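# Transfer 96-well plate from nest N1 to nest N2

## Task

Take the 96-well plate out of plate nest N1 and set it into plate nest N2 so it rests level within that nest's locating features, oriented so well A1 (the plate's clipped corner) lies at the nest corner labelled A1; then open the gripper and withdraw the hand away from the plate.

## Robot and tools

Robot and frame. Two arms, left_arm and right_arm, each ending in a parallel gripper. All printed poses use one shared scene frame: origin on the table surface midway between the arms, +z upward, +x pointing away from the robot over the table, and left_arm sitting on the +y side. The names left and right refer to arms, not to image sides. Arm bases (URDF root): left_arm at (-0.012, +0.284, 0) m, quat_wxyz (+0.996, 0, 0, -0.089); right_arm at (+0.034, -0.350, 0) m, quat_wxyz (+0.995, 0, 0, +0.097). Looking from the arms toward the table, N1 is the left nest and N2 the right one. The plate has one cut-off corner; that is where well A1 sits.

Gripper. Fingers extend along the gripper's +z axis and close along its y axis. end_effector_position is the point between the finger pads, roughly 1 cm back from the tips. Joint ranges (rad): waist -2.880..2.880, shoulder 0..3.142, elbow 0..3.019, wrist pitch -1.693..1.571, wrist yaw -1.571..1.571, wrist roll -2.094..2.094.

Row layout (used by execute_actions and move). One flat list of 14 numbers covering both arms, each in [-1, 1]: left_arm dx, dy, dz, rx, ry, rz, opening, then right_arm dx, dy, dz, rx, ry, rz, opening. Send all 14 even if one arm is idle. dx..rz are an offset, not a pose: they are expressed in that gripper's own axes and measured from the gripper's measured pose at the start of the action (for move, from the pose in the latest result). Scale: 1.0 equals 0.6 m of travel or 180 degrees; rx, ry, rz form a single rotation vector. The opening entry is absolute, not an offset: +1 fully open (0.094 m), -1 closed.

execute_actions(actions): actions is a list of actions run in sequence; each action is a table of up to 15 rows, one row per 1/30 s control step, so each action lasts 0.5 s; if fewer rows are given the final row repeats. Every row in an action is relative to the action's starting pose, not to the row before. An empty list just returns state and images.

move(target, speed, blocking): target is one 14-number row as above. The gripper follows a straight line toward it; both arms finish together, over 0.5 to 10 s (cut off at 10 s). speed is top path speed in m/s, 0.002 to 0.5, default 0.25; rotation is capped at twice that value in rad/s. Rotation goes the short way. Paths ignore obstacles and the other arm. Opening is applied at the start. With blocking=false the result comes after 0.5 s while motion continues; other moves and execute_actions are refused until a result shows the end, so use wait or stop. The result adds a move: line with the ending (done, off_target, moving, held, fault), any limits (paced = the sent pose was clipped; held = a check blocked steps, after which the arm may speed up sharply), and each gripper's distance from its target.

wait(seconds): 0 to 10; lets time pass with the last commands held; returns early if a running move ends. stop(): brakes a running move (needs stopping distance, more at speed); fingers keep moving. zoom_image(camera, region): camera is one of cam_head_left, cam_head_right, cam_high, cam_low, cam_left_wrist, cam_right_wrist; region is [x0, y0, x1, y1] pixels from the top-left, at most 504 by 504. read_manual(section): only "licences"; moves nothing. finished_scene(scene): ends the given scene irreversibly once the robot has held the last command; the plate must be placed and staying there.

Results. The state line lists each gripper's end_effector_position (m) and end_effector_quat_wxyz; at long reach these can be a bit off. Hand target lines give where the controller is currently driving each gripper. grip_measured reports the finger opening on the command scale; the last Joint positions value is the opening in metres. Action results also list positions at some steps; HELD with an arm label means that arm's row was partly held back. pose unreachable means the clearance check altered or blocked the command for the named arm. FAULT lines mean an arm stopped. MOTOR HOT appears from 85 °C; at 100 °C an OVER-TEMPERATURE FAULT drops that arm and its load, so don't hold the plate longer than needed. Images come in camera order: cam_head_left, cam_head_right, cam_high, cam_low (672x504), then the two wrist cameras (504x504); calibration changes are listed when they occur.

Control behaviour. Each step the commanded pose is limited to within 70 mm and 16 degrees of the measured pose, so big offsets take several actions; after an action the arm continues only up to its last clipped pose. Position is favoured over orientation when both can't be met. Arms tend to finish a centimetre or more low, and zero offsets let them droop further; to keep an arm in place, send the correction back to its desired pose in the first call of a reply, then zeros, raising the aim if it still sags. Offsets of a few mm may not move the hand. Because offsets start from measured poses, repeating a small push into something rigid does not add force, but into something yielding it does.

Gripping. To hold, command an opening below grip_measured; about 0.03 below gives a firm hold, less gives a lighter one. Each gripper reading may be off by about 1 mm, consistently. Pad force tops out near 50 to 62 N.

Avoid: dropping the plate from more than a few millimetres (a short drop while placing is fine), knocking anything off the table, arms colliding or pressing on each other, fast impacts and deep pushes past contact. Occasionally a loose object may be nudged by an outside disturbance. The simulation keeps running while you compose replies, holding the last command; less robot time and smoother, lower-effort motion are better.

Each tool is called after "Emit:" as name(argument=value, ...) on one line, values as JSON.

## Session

Emit:
execute_actions(actions=[])

Scene clock: 0.00 s.
left_arm: end_effector_position=(+0.2277, -0.3491, +0.1637) grip_measured=+1.000 end_effector_quat_wxyz=(+0.737, +0.658, -0.128, -0.084) | right_arm: end_effector_position=(+0.1644, -0.6442, +0.2366) grip_measured=+1.000 end_effector_quat_wxyz=(+0.149, -0.291, +0.737, -0.591)
Joint positions: left_arm=[-0.836  2.027  1.101  1.08   0.855  1.533  0.094] | right_arm=[-1.553  0.469  0.309 -0.123 -0.398 -1.812  0.094]
Joint velocities: left_arm=[ 0.005 -0.005  0.012 -0.002 -0.007 -0.095  0.   ] | right_arm=[-0.015 -0.005 -0.012 -0.017 -0.007  0.037  0.   ]
Motor temperatures (°C, as the motors report them): left_arm=[30 32 32 33 32 31] | right_arm=[30 33 31 32 31 32]
Hand target (left_arm): +0.230, -0.353, +0.176; +0.744, +0.650, -0.135, -0.077
Hand target (right_arm): +0.165, -0.647, +0.253; +0.147, -0.292, +0.728, -0.602
camera_calibration (this result's frames):
cam_left_wrist: T_world_to_cam=[[0.0638547, -0.125488, -0.990038, 0.109607], [0.949865, 0.311903, 0.0217297, -0.105379], [0.306069, -0.94179, 0.139113, -0.302694], [0, 0, 0, 1]] pos_world=[0.185742, -0.238452, 0.152914]
cam_right_wrist: T_world_to_cam=[[0.263445, -0.113299, 0.957998, -0.345078], [-0.964673, -0.0289841, 0.261852, 0.0844062], [-0.00190089, -0.993138, -0.116932, -0.49112], [0, 0, 0, 1]] pos_world=[0.1714, -0.524401, 0.251055]

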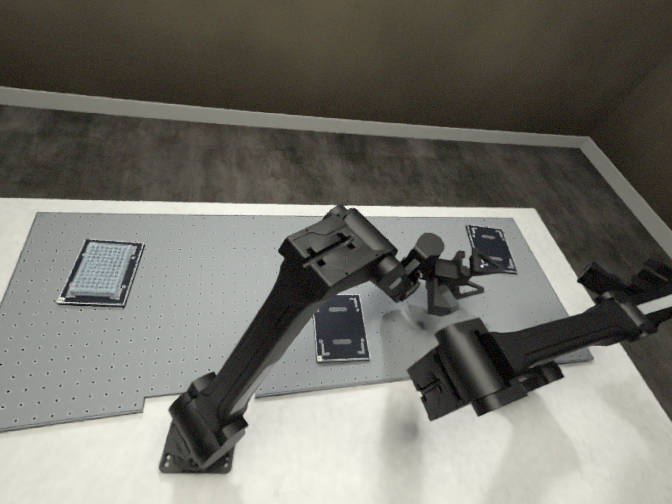

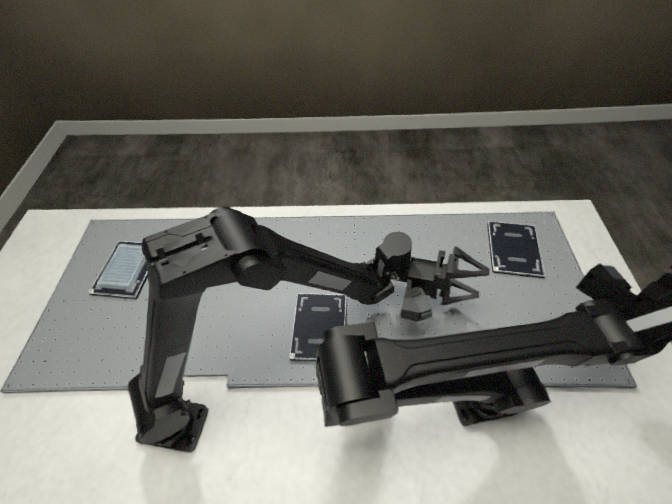

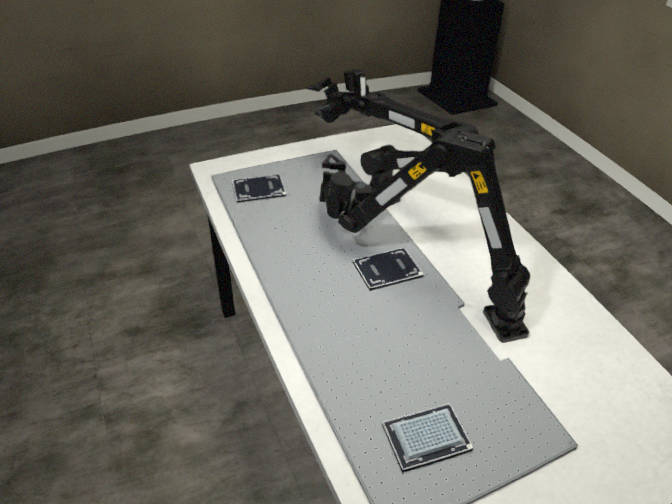

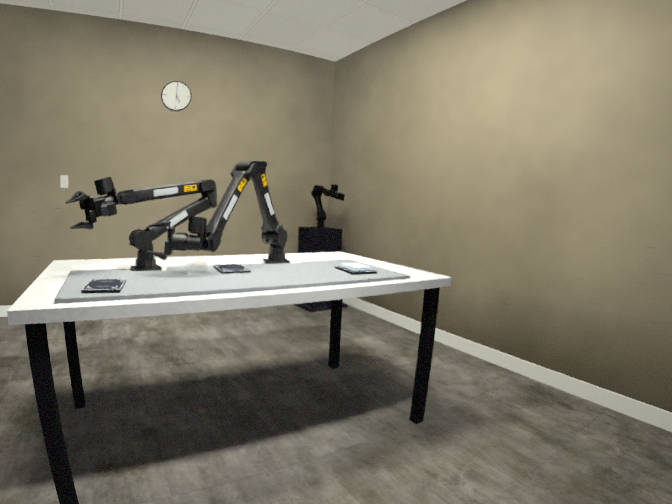

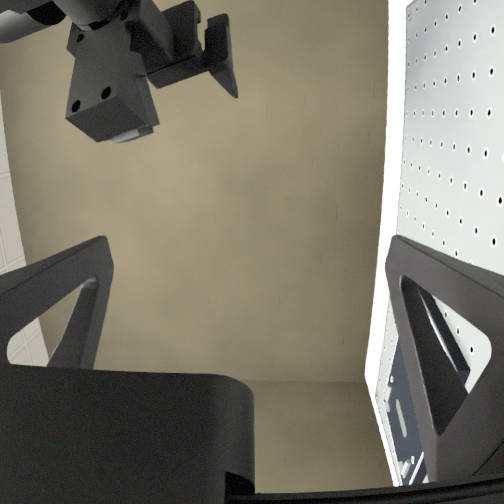

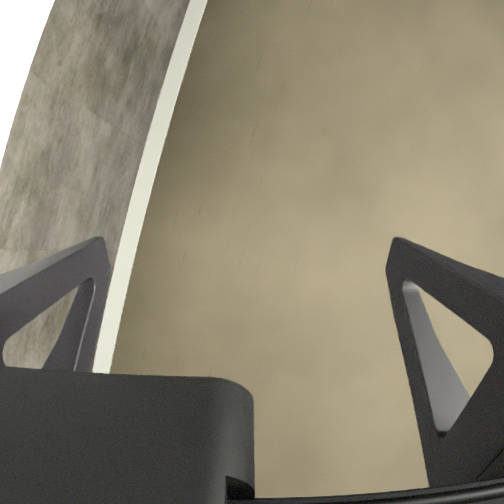

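Emit:
zoom_image(camera="cam_head_left", region=[45, 230, 155, 315])

Emit:
zoom_image(camera="cam_high", region=[375, 395, 485, 480])

Emit:
zoom_image(camera="cam_head_right", region=[478, 214, 558, 284])

Emit:
zoom_image(camera="cam_high", region=[225, 165, 295, 210])

Region (45, 230, 155, 315) of cam_head_left's 672x504 image, scaled by 4.582, with more detail than that image has; it fills the top 389 rows of this view, and the rest is white.

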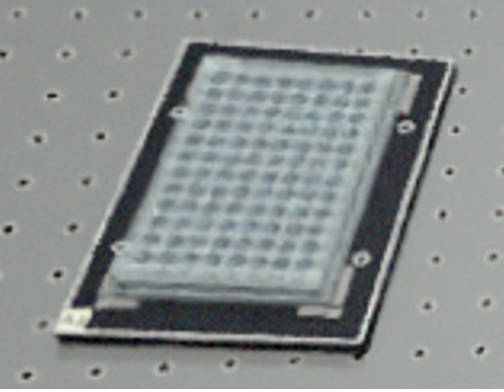

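Region (375, 395, 485, 480) of cam_high's 672x504 image, scaled by 4.582, with more detail than that image has; it fills the top 389 rows of this view, and the rest is white.

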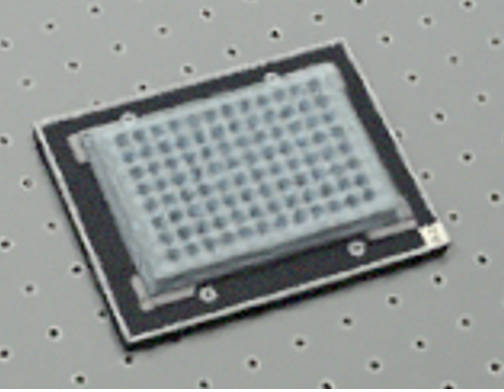

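Region (478, 214, 558, 284) of cam_head_right's 672x504 image, scaled by 6.300, with more detail than that image has; it fills the top 441 rows of this view, and the rest is white.

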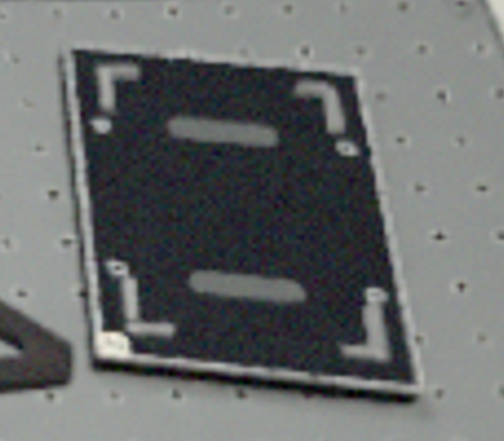

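Region (225, 165, 295, 210) of cam_high's 672x504 image, scaled by 7.200, with more detail than that image has; it fills the top 324 rows of this view, and the rest is white.

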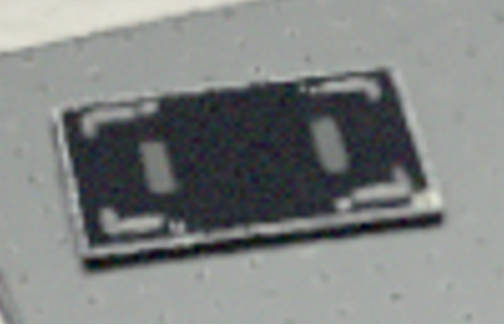

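Emit:
execute_actions(actions=[[[0.0025,0.0209,-0.0023,-0.0001,0.0023,-0.0021,1, 0.002,-0.024,-0.0059,-0.0009,0.0003,0.0005,1],[0.0034,0.0228,-0.0106,-0.0003,0.0068,-0.0061,1, 0.0001,-0.024,-0.0056,-0.0026,0.0009,0.0016,1],[0.0047,0.0255,-0.0231,-0.0006,0.0135,-0.0121,1, -0.0028,-0.024,-0.0052,-0.0052,0.0018,0.0032,1],[0.0065,0.0292,-0.0399,-0.001,0.0225,-0.0202,1, -0.0067,-0.024,-0.0047,-0.0087,0.003,0.0053,1],[0.0088,0.0338,-0.0608,-0.0015,0.0338,-0.0303,1, -0.0115,-0.024,-0.004,-0.013,0.0045,0.008,1],[0.0115,0.0393,-0.0859,-0.0021,0.0473,-0.0424,1, -0.0173,-0.024,-0.0032,-0.0182,0.0063,0.0112,1],[0.0142,0.0448,-0.111,-0.0027,0.0608,-0.0545,1, -0.0231,-0.024,-0.0024,-0.0234,0.0081,0.0144,1],[0.0169,0.0503,-0.1361,-0.0033,0.0743,-0.0666,1, -0.0289,-0.024,-0.0016,-0.0286,0.0099,0.0176,1],[0.0196,0.0558,-0.1612,-0.0039,0.0878,-0.0787,1, -0.0347,-0.024,-0.0008,-0.0338,0.0117,0.0208,1],[0.0223,0.0613,-0.1863,-0.0045,0.1013,-0.0908,1, -0.0405,-0.024,0,-0.039,0.0135,0.024,1],[0.025,0.0668,-0.2114,-0.0051,0.1148,-0.1029,1, -0.0463,-0.024,0.0008,-0.0442,0.0153,0.0272,1],[0.0277,0.0723,-0.2365,-0.0057,0.1283,-0.115,1, -0.0521,-0.024,0.0016,-0.0494,0.0171,0.0304,1],[0.0304,0.0778,-0.2616,-0.0063,0.1418,-0.1271,1, -0.0579,-0.024,0.0024,-0.0546,0.0189,0.0336,1],[0.0331,0.0833,-0.2867,-0.0069,0.1553,-0.1392,1, -0.0637,-0.024,0.0032,-0.0598,0.0207,0.0368,1],[0.0358,0.0888,-0.3118,-0.0075,0.1688,-0.1513,1, -0.0695,-0.024,0.004,-0.065,0.0225,0.04,1]],[[0.0445,0.06,-0.1105,-0.003,0.0675,-0.0605,1, -0.028,-0.0215,-0.0075,-0.026,0.009,0.016,1],[0.0544,0.0682,-0.133,-0.0036,0.081,-0.0726,1, -0.0338,-0.0212,-0.007,-0.0312,0.0108,0.0192,1],[0.0643,0.0764,-0.1555,-0.0042,0.0945,-0.0847,1, -0.0396,-0.0209,-0.0065,-0.0364,0.0126,0.0224,1],[0.0742,0.0846,-0.178,-0.0048,0.108,-0.0968,1, -0.0454,-0.0206,-0.006,-0.0416,0.0144,0.0256,1],[0.0841,0.0928,-0.2005,-0.0054,0.1215,-0.1089,1, -0.0512,-0.0203,-0.0055,-0.0468,0.0162,0.0288,1],[0.094,0.101,-0.223,-0.006,0.135,-0.121,1, -0.057,-0.02,-0.005,-0.052,0.018,0.032,1],[0.1039,0.1092,-0.2455,-0.0066,0.1485,-0.1331,1, -0.0628,-0.0197,-0.0045,-0.0572,0.0198,0.0352,1],[0.1138,0.1174,-0.268,-0.0072,0.162,-0.1452,1, -0.0686,-0.0194,-0.004,-0.0624,0.0216,0.0384,1],[0.1237,0.1256,-0.2905,-0.0078,0.1755,-0.1573,1, -0.0744,-0.0191,-0.0035,-0.0676,0.0234,0.0416,1],[0.1336,0.1338,-0.313,-0.0084,0.189,-0.1694,1, -0.0802,-0.0188,-0.003,-0.0728,0.0252,0.0448,1],[0.1435,0.142,-0.3355,-0.009,0.2025,-0.1815,1, -0.086,-0.0185,-0.0025,-0.078,0.027,0.048,1],[0.1534,0.1502,-0.358,-0.0096,0.216,-0.1936,1, -0.0918,-0.0182,-0.002,-0.0832,0.0288,0.0512,1],[0.1633,0.1584,-0.3805,-0.0102,0.2295,-0.2057,1, -0.0976,-0.0179,-0.0015,-0.0884,0.0306,0.0544,1],[0.1732,0.1666,-0.403,-0.0108,0.243,-0.2178,1, -0.1034,-0.0176,-0.001,-0.0936,0.0324,0.0576,1],[0.1831,0.1748,-0.4255,-0.0114,0.2565,-0.2299,1, -0.1092,-0.0173,-0.0005,-0.0988,0.0342,0.0608,1]],[[0.067,0.0565,-0.098,-0.003,0.0675,-0.0605,1, -0.03,-0.014,-0.014,-0.026,0.009,0.016,1],[0.0832,0.0652,-0.1166,-0.0036,0.081,-0.0726,1, -0.0358,-0.0128,-0.0138,-0.0312,0.0108,0.0192,1],[0.0994,0.0739,-0.1352,-0.0042,0.0945,-0.0847,1, -0.0416,-0.0116,-0.0136,-0.0364,0.0126,0.0224,1],[0.1156,0.0826,-0.1538,-0.0048,0.108,-0.0968,1, -0.0474,-0.0104,-0.0134,-0.0416,0.0144,0.0256,1],[0.1318,0.0913,-0.1724,-0.0054,0.1215,-0.1089,1, -0.0532,-0.0092,-0.0132,-0.0468,0.0162,0.0288,1],[0.148,0.1,-0.191,-0.006,0.135,-0.121,1, -0.059,-0.008,-0.013,-0.052,0.018,0.032,1],[0.1642,0.1087,-0.2096,-0.0066,0.1485,-0.1331,1, -0.0648,-0.0068,-0.0128,-0.0572,0.0198,0.0352,1],[0.1804,0.1174,-0.2282,-0.0072,0.162,-0.1452,1, -0.0706,-0.0056,-0.0126,-0.0624,0.0216,0.0384,1],[0.1966,0.1261,-0.2468,-0.0078,0.1755,-0.1573,1, -0.0764,-0.0044,-0.0124,-0.0676,0.0234,0.0416,1],[0.2128,0.1348,-0.2654,-0.0084,0.189,-0.1694,1, -0.0822,-0.0032,-0.0122,-0.0728,0.0252,0.0448,1],[0.2262,0.142,-0.2808,-0.0089,0.2002,-0.1794,1, -0.087,-0.0022,-0.012,-0.0771,0.0267,0.0475,1],[0.2371,0.1479,-0.2933,-0.0093,0.2093,-0.1876,1, -0.0909,-0.0014,-0.0119,-0.0806,0.0279,0.0496,1],[0.2452,0.1522,-0.3026,-0.0096,0.216,-0.1936,1, -0.0938,-0.0008,-0.0118,-0.0832,0.0288,0.0512,1],[0.2505,0.1551,-0.3087,-0.0098,0.2205,-0.1976,1, -0.0957,-0.0004,-0.0117,-0.0849,0.0294,0.0523,1],[0.2533,0.1566,-0.3119,-0.0099,0.2228,-0.1997,1, -0.0967,-0.0002,-0.0117,-0.0858,0.0297,0.0528,1]]])

Scene clock: 14.57 s.
left_arm: end_effector_position=(+0.3432, +0.2925, +0.2193) grip_measured=+1.000 end_effector_quat_wxyz=(+0.365, +0.321, +0.874, +0.011) | right_arm: end_effector_position=(+0.2647, -0.5580, +0.1758) grip_measured=+1.000 end_effector_quat_wxyz=(-0.001, -0.165, +0.949, -0.269)
Joint positions: left_arm=[ 0.366  0.854  0.702 -0.738  0.337  0.77   0.094] | right_arm=[-0.7    0.925  0.709 -0.993  0.417 -0.927  0.094]
Joint velocities: left_arm=[ 0.571  0.513  0.589 -0.716  0.007  0.095  0.   ] | right_arm=[ 0.103  0.23   0.183 -0.247 -0.022  0.462  0.   ]
Motor temperatures (°C, as the motors report them): left_arm=[30 33 34 33 32 31] | right_arm=[30 33 35 32 31 32]
Hand target (left_arm): +0.352, +0.301, +0.241; +0.357, +0.323, +0.876, +0.014
Hand target (right_arm): +0.278, -0.560, +0.195; +0.018, -0.131, +0.953, -0.272
Off the commanded pose (left_arm): 0.024 m, 1 deg.
Off the commanded pose (right_arm): 0.024 m, 4 deg.
Step readings (end_effector_position; steps 1 to 15: 1st action; 16 to 30: 2nd action; 31 to 45: 3rd action):
0: left_arm (+0.2277, -0.3491, +0.1637) | right_arm (+0.1644, -0.6442, +0.2366)
1: left_arm (+0.2279, -0.3492, +0.1636) | right_arm (+0.1642, -0.6438, +0.2350)
2: left_arm (+0.2285, -0.3489, +0.1636) | right_arm (+0.1632, -0.6435, +0.2326)
4: left_arm (+0.2299, -0.3445, +0.1627) | right_arm (+0.1604, -0.6431, +0.2266)
8: left_arm (+0.2372, -0.3107, +0.1578) | right_arm (+0.1641, -0.6375, +0.2146)
15: left_arm (+0.2890, -0.2066, +0.1821) | right_arm (+0.1866, -0.6222, +0.2153)
16: left_arm (+0.3012, -0.1885, +0.1870) | right_arm (+0.1859, -0.6214, +0.2155)
17: left_arm (+0.3110, -0.1686, +0.1914) | right_arm (+0.1872, -0.6188, +0.2145)
19: left_arm (+0.3228, -0.1289, +0.2000) | right_arm (+0.1953, -0.6113, +0.2101)
23: left_arm (+0.3410, -0.0635, +0.2216) | right_arm (+0.2099, -0.6004, +0.1989)
30: left_arm (+0.3639, +0.0411, +0.2317) | right_arm (+0.2285, -0.5895, +0.1947)
31: left_arm (+0.3664, +0.0604, +0.2285) | right_arm (+0.2295, -0.5880, +0.1942)
32: left_arm (+0.3673, +0.0814, +0.2274) | right_arm (+0.2316, -0.5849, +0.1930)
34: left_arm (+0.3624, +0.1226, +0.2279) | right_arm (+0.2390, -0.5774, +0.1880)
38: left_arm (+0.3448, +0.1952, +0.2205) | right_arm (+0.2503, -0.5666, +0.1782)
45: end_effector_position above
camera_calibration (this result's frames):
cam_left_wrist: T_world_to_cam=[[-0.562707, -0.782656, -0.266103, 0.48634], [-0.794672, 0.600818, -0.0866828, 0.12154], [0.227722, 0.162688, -0.960039, 0.203391], [0, 0, 0, 1]] pos_world=[0.323935, 0.274524, 0.335215]
cam_right_wrist: T_world_to_cam=[[0.330042, -0.790147, 0.516468, -0.621218], [-0.812195, 0.0411216, 0.581935, 0.141985], [-0.481052, -0.611536, -0.628182, 0.0171975], [0, 0, 0, 1]] pos_world=[0.328621, -0.486176, 0.249016]

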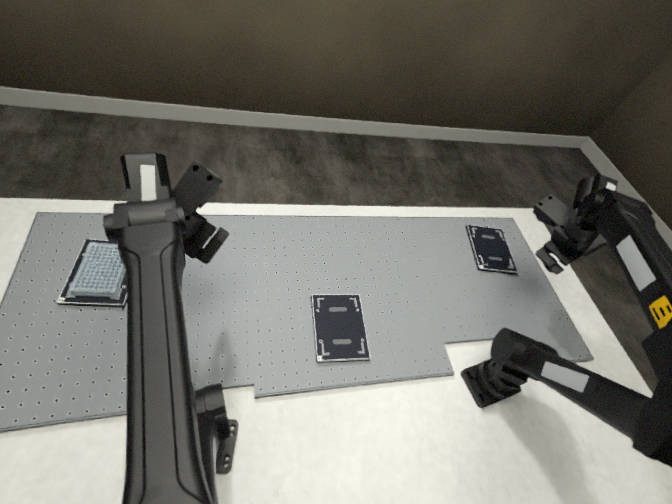

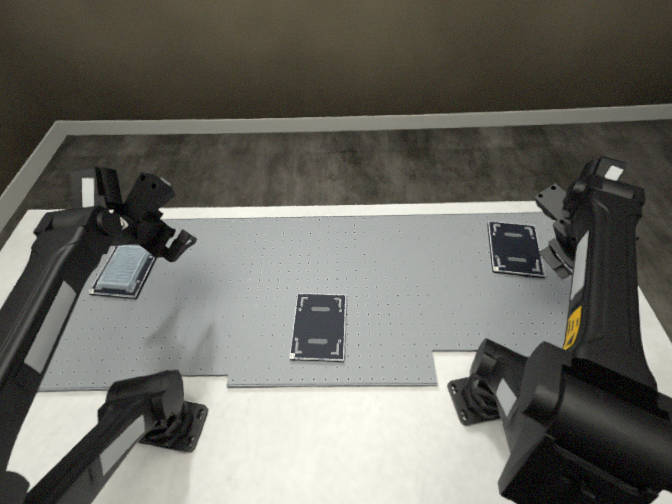

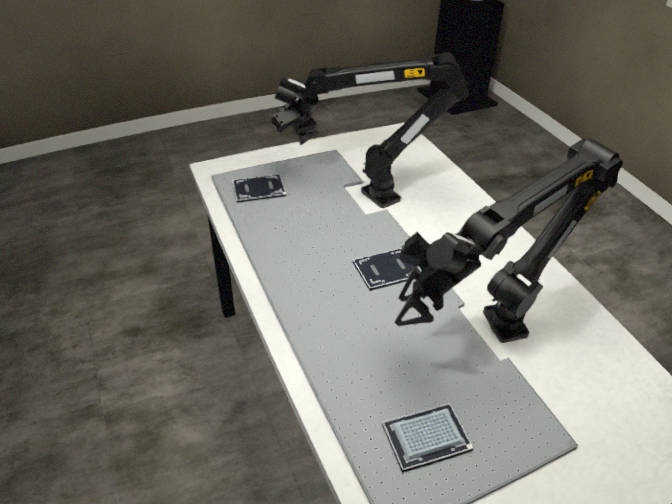

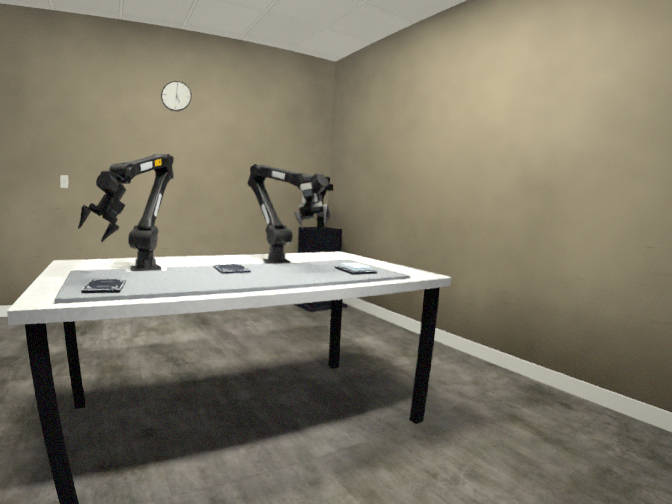

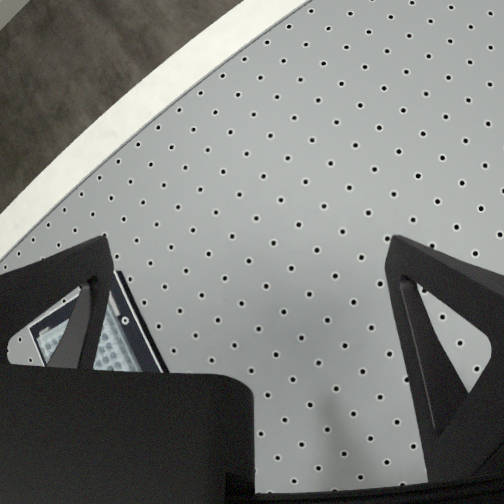

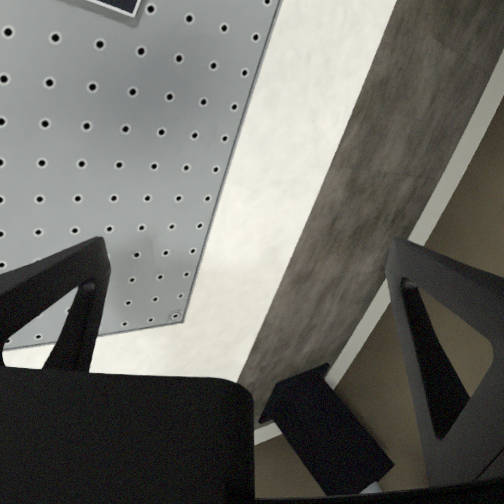

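Emit:
move(target=[0.2565,0.2527,0.104,0.0089,0.2268,-0.1665,1, -0.2757,0.0535,0.0963,-0.1727,0.0099,0.1576,1], speed=0.5)

Scene clock: 17.20 s.
left_arm: end_effector_position=(+0.3685, +0.4799, +0.0890) grip_measured=+1.000 end_effector_quat_wxyz=(+0.010, +0.075, +0.997, +0.006) | right_arm: end_effector_position=(+0.3990, -0.5096, +0.0839) grip_measured=+1.000 end_effector_quat_wxyz=(-0.005, +0.081, +0.997, +0.001)
Joint positions: left_arm=[ 0.657  1.553  1.075 -1.069  0.001  0.628  0.094] | right_arm=[-0.604  1.508  1.009 -1.081  0.    -0.249  0.094]
Joint velocities: left_arm=[-0.015 -0.005  0.007 -0.007  0.007  0.051  0.   ] | right_arm=[-0.005 -0.015  0.002  0.007  0.051  0.007  0.   ]
Motor temperatures (°C, as the motors report them): left_arm=[30 33 35 33 32 31] | right_arm=[30 33 36 32 31 32]
Hand target (left_arm): +0.382, +0.490, +0.110; +0.027, +0.067, +0.997, +0.017
Hand target (right_arm): +0.415, -0.512, +0.096; +0.008, +0.081, +0.997, -0.002
Off the commanded pose (left_arm): 0.032 m, 2 deg.
Off the commanded pose (right_arm): 0.020 m, 1 deg.
move: off_target (left_arm, right_arm)
camera_calibration (this result's frames):
cam_left_wrist: T_world_to_cam=[[-0.169303, -0.985467, -0.0138059, 0.542399], [-0.816572, 0.132416, 0.56185, 0.192912], [-0.551857, 0.106396, -0.827124, 0.344482], [0, 0, 0, 1]] pos_world=[0.439461, 0.47232, 0.18403]
cam_right_wrist: T_world_to_cam=[[-0.142331, -0.989796, 0.00673918, -0.450271], [-0.793533, 0.118173, 0.596943, 0.333177], [-0.591648, 0.079616, -0.802256, 0.46466], [0, 0, 0, 1]] pos_world=[0.475214, -0.522043, 0.176923]

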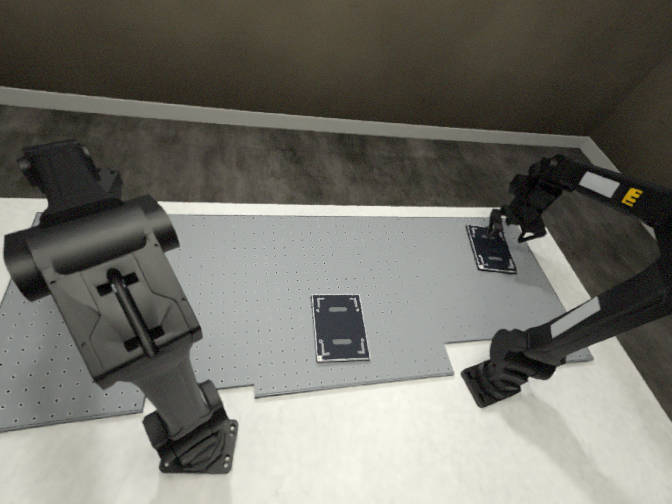

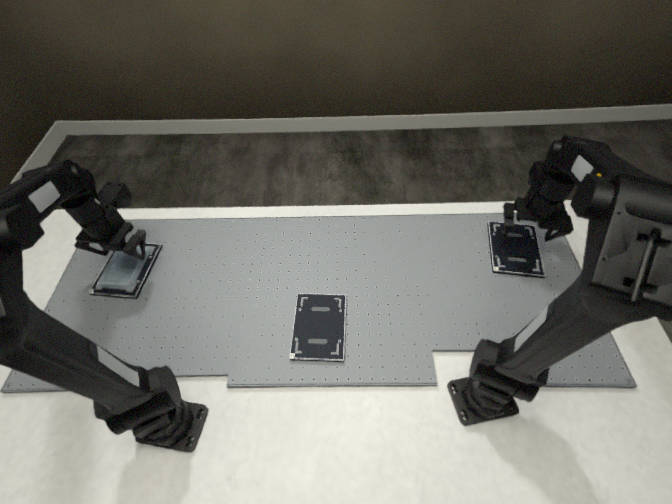

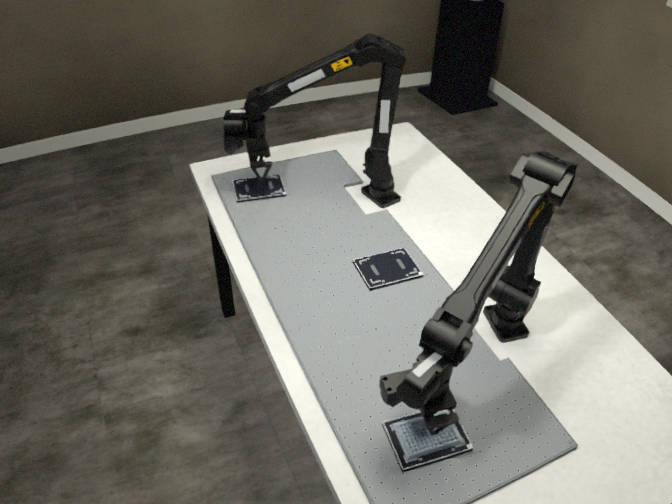

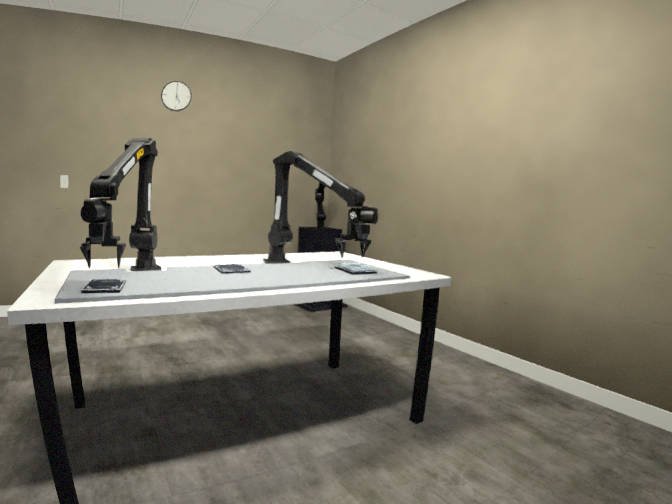

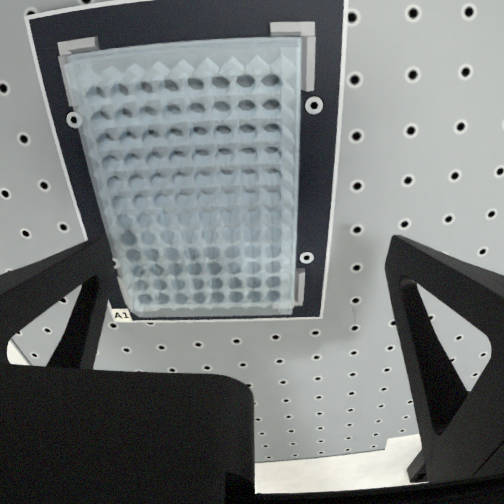

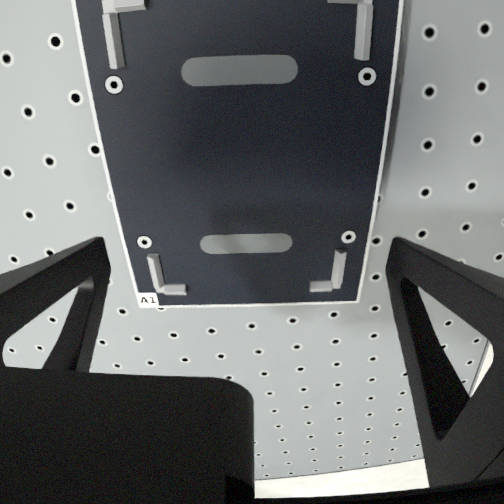

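Emit:
execute_actions(actions=[])

Scene clock: 18.30 s.
left_arm: end_effector_position=(+0.3685, +0.4799, +0.0890) grip_measured=+1.000 end_effector_quat_wxyz=(+0.010, +0.075, +0.997, +0.006) | right_arm: end_effector_position=(+0.3990, -0.5096, +0.0839) grip_measured=+1.000 end_effector_quat_wxyz=(-0.005, +0.082, +0.997, +0.001)
Joint positions: left_arm=[ 0.657  1.553  1.075 -1.069  0.001  0.627  0.094] | right_arm=[-0.604  1.508  1.009 -1.081  0.    -0.246  0.094]
Joint velocities: left_arm=[-0.015  0.005 -0.012 -0.012  0.022 -0.051  0.   ] | right_arm=[-0.015  0.005  0.007  0.012  0.007  0.066  0.   ]
Motor temperatures (°C, as the motors report them): left_arm=[30 33 36 33 32 31] | right_arm=[30 33 36 32 31 32]
Hand target (left_arm): +0.382, +0.490, +0.110; +0.027, +0.067, +0.997, +0.017
Hand target (right_arm): +0.415, -0.512, +0.096; +0.008, +0.081, +0.997, -0.002
Off the commanded pose (left_arm): 0.032 m, 2 deg.
Off the commanded pose (right_arm): 0.020 m, 1 deg.
camera_calibration (this result's frames):
cam_left_wrist: T_world_to_cam=[[-0.168175, -0.985661, -0.0137833, 0.542074], [-0.81673, 0.131495, 0.561838, 0.193412], [-0.551969, 0.105744, -0.827133, 0.344837], [0, 0, 0, 1]] pos_world=[0.439468, 0.472404, 0.184031]
cam_right_wrist: T_world_to_cam=[[-0.144974, -0.989412, 0.00676482, -0.449023], [-0.793209, 0.120307, 0.596947, 0.334134], [-0.591441, 0.0811758, -0.802252, 0.465372], [0, 0, 0, 1]] pos_world=[0.475181, -0.522244, 0.176923]

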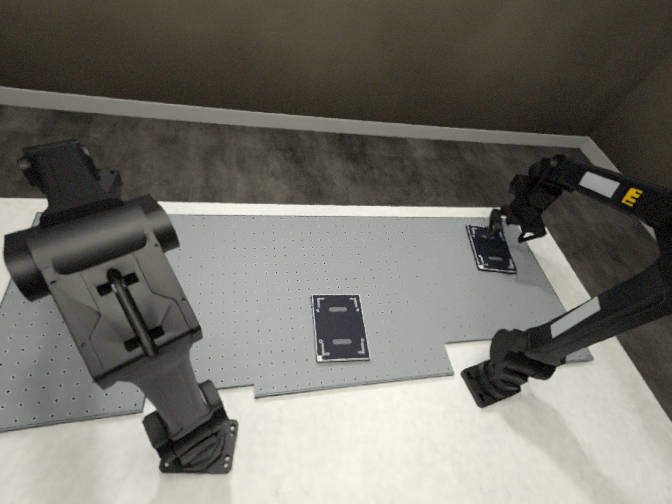

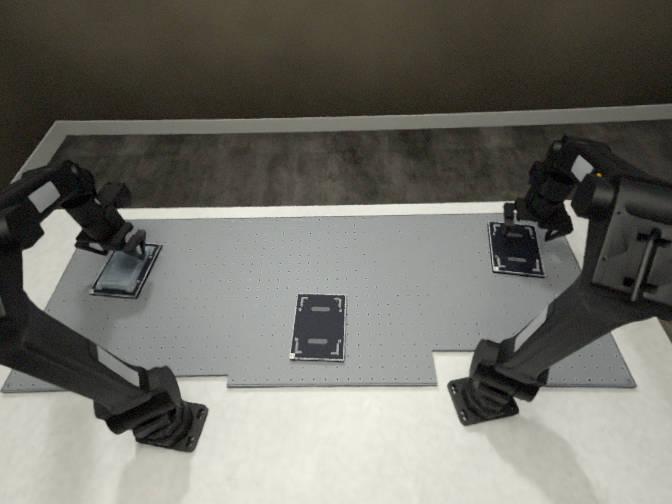

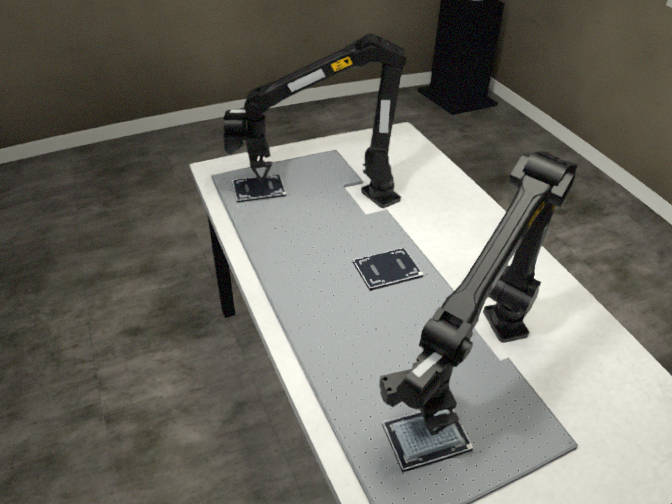

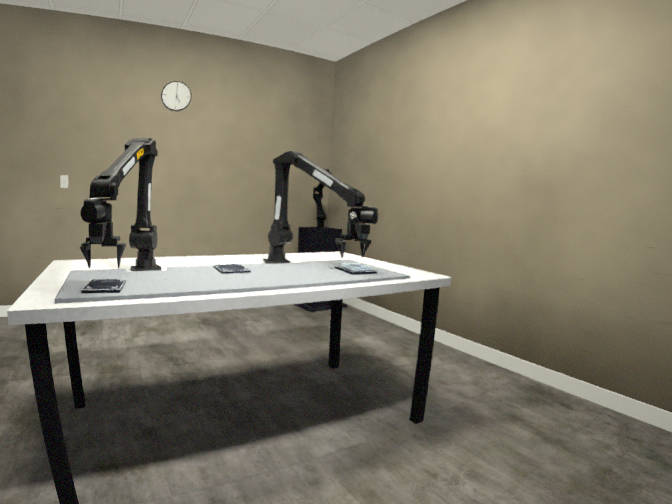

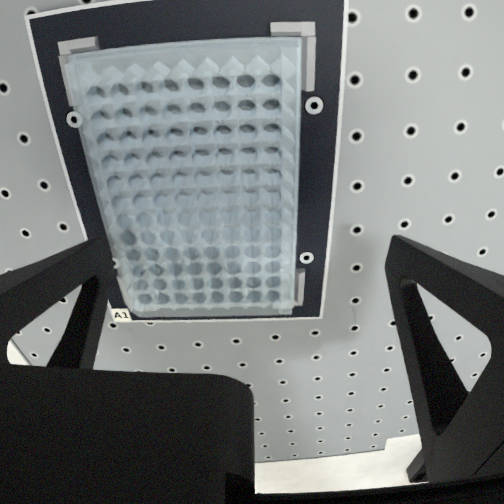

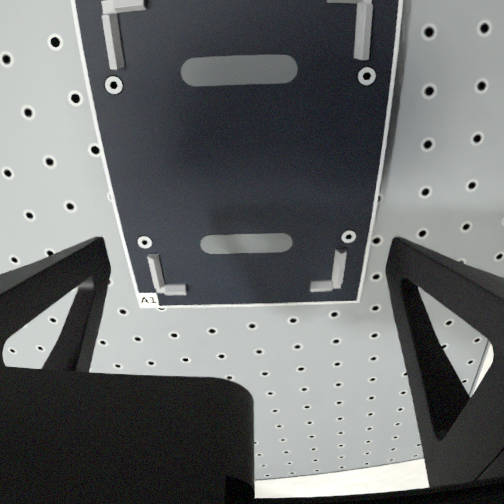

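Emit:
zoom_image(camera="cam_left_wrist", region=[90, 220, 340, 330])

Emit:
zoom_image(camera="cam_left_wrist", region=[40, 10, 340, 140])

Region (90, 220, 340, 330) of cam_left_wrist's 504x504 image, scaled by 2.016, with more detail than that image has; it fills the top 222 rows of this view, and the rest is white.

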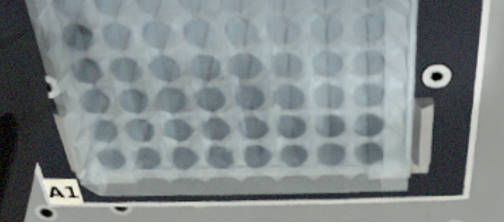

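Region (40, 10, 340, 140) of cam_left_wrist's 504x504 image, scaled by 1.680, with more detail than that image has; it fills the top 218 rows of this view, and the rest is white.

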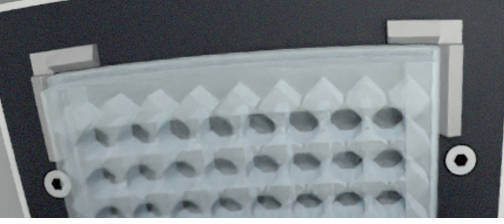

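Emit:
zoom_image(camera="cam_left_wrist", region=[100, 250, 180, 330])

Emit:
zoom_image(camera="cam_left_wrist", region=[260, 15, 340, 125])

Emit:
zoom_image(camera="cam_left_wrist", region=[50, 30, 130, 135])

Emit:
zoom_image(camera="cam_left_wrist", region=[260, 240, 340, 330])

Region (100, 250, 180, 330) of cam_left_wrist's 504x504 image, scaled by 6.300, with more detail than that image has.

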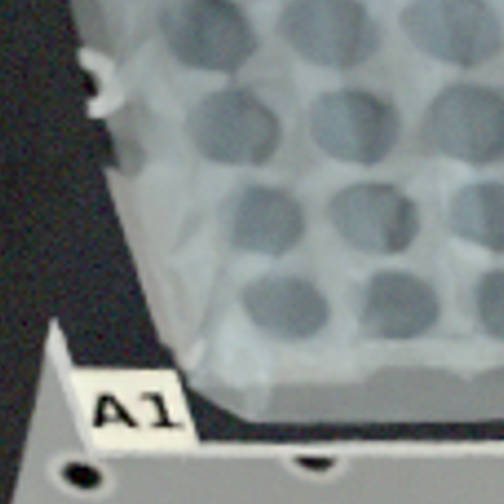

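Region (260, 15, 340, 125) of cam_left_wrist's 504x504 image, scaled by 4.582, with more detail than that image has; it fills the left 367 columns of this view, and the rest is white.

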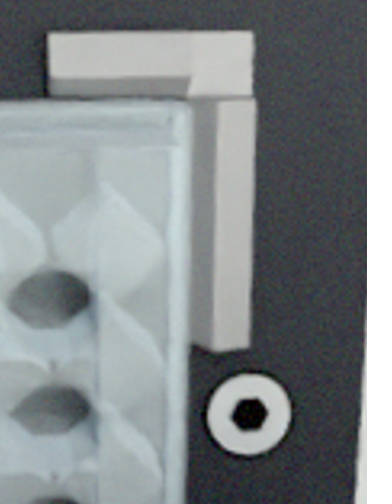

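Region (50, 30, 130, 135) of cam_left_wrist's 504x504 image, scaled by 4.800, with more detail than that image has; it fills the left 384 columns of this view, and the rest is white.

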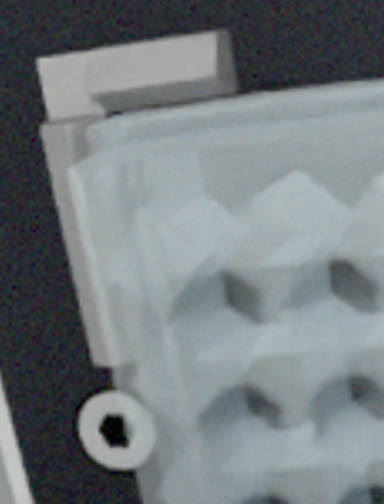

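Region (260, 240, 340, 330) of cam_left_wrist's 504x504 image, scaled by 5.600, with more detail than that image has.

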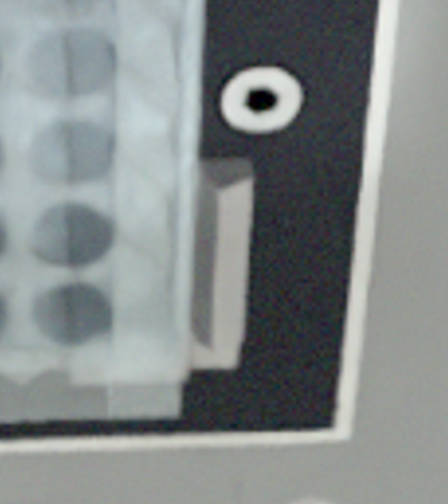

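Emit:
zoom_image(camera="cam_right_wrist", region=[90, 0, 190, 100])

Emit:
zoom_image(camera="cam_right_wrist", region=[310, 0, 410, 100])

Emit:
zoom_image(camera="cam_right_wrist", region=[120, 220, 220, 320])

Emit:
zoom_image(camera="cam_right_wrist", region=[290, 220, 390, 320])

Region (90, 0, 190, 100) of cam_right_wrist's 504x504 image, scaled by 5.040, with more detail than that image has.

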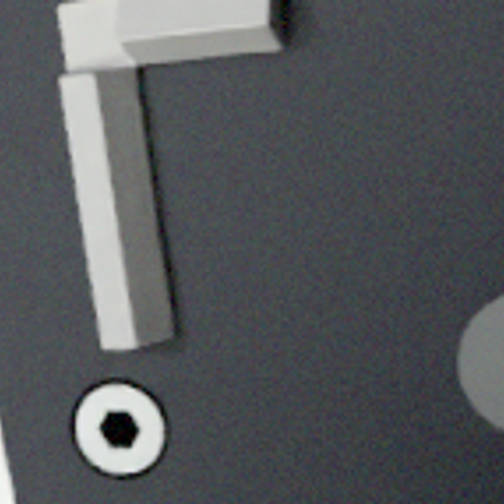

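Region (310, 0, 410, 100) of cam_right_wrist's 504x504 image, scaled by 5.040, with more detail than that image has.

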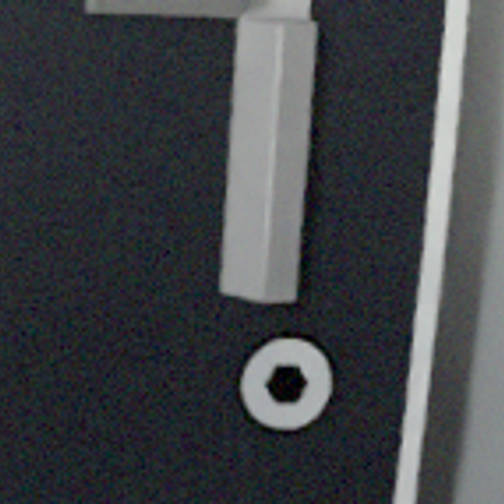

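Region (120, 220, 220, 320) of cam_right_wrist's 504x504 image, scaled by 5.040, with more detail than that image has.

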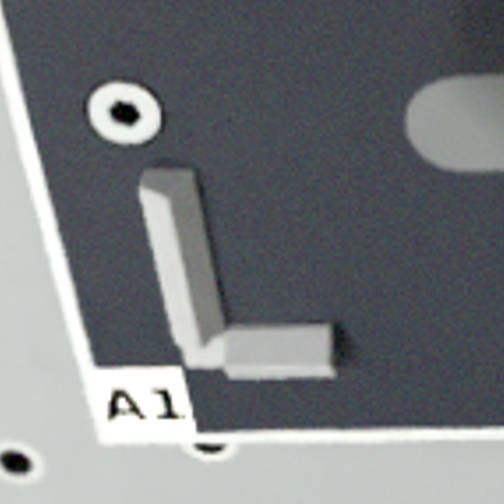

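Region (290, 220, 390, 320) of cam_right_wrist's 504x504 image, scaled by 5.040, with more detail than that image has.

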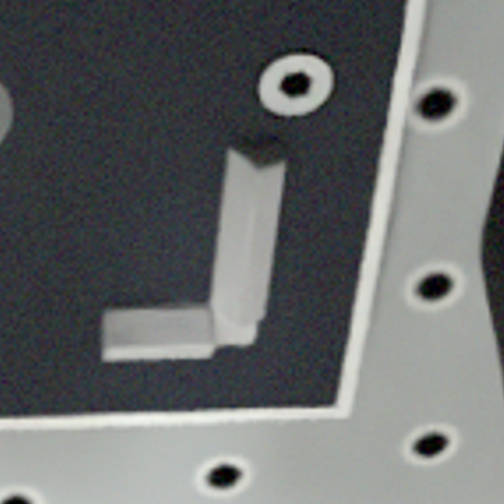

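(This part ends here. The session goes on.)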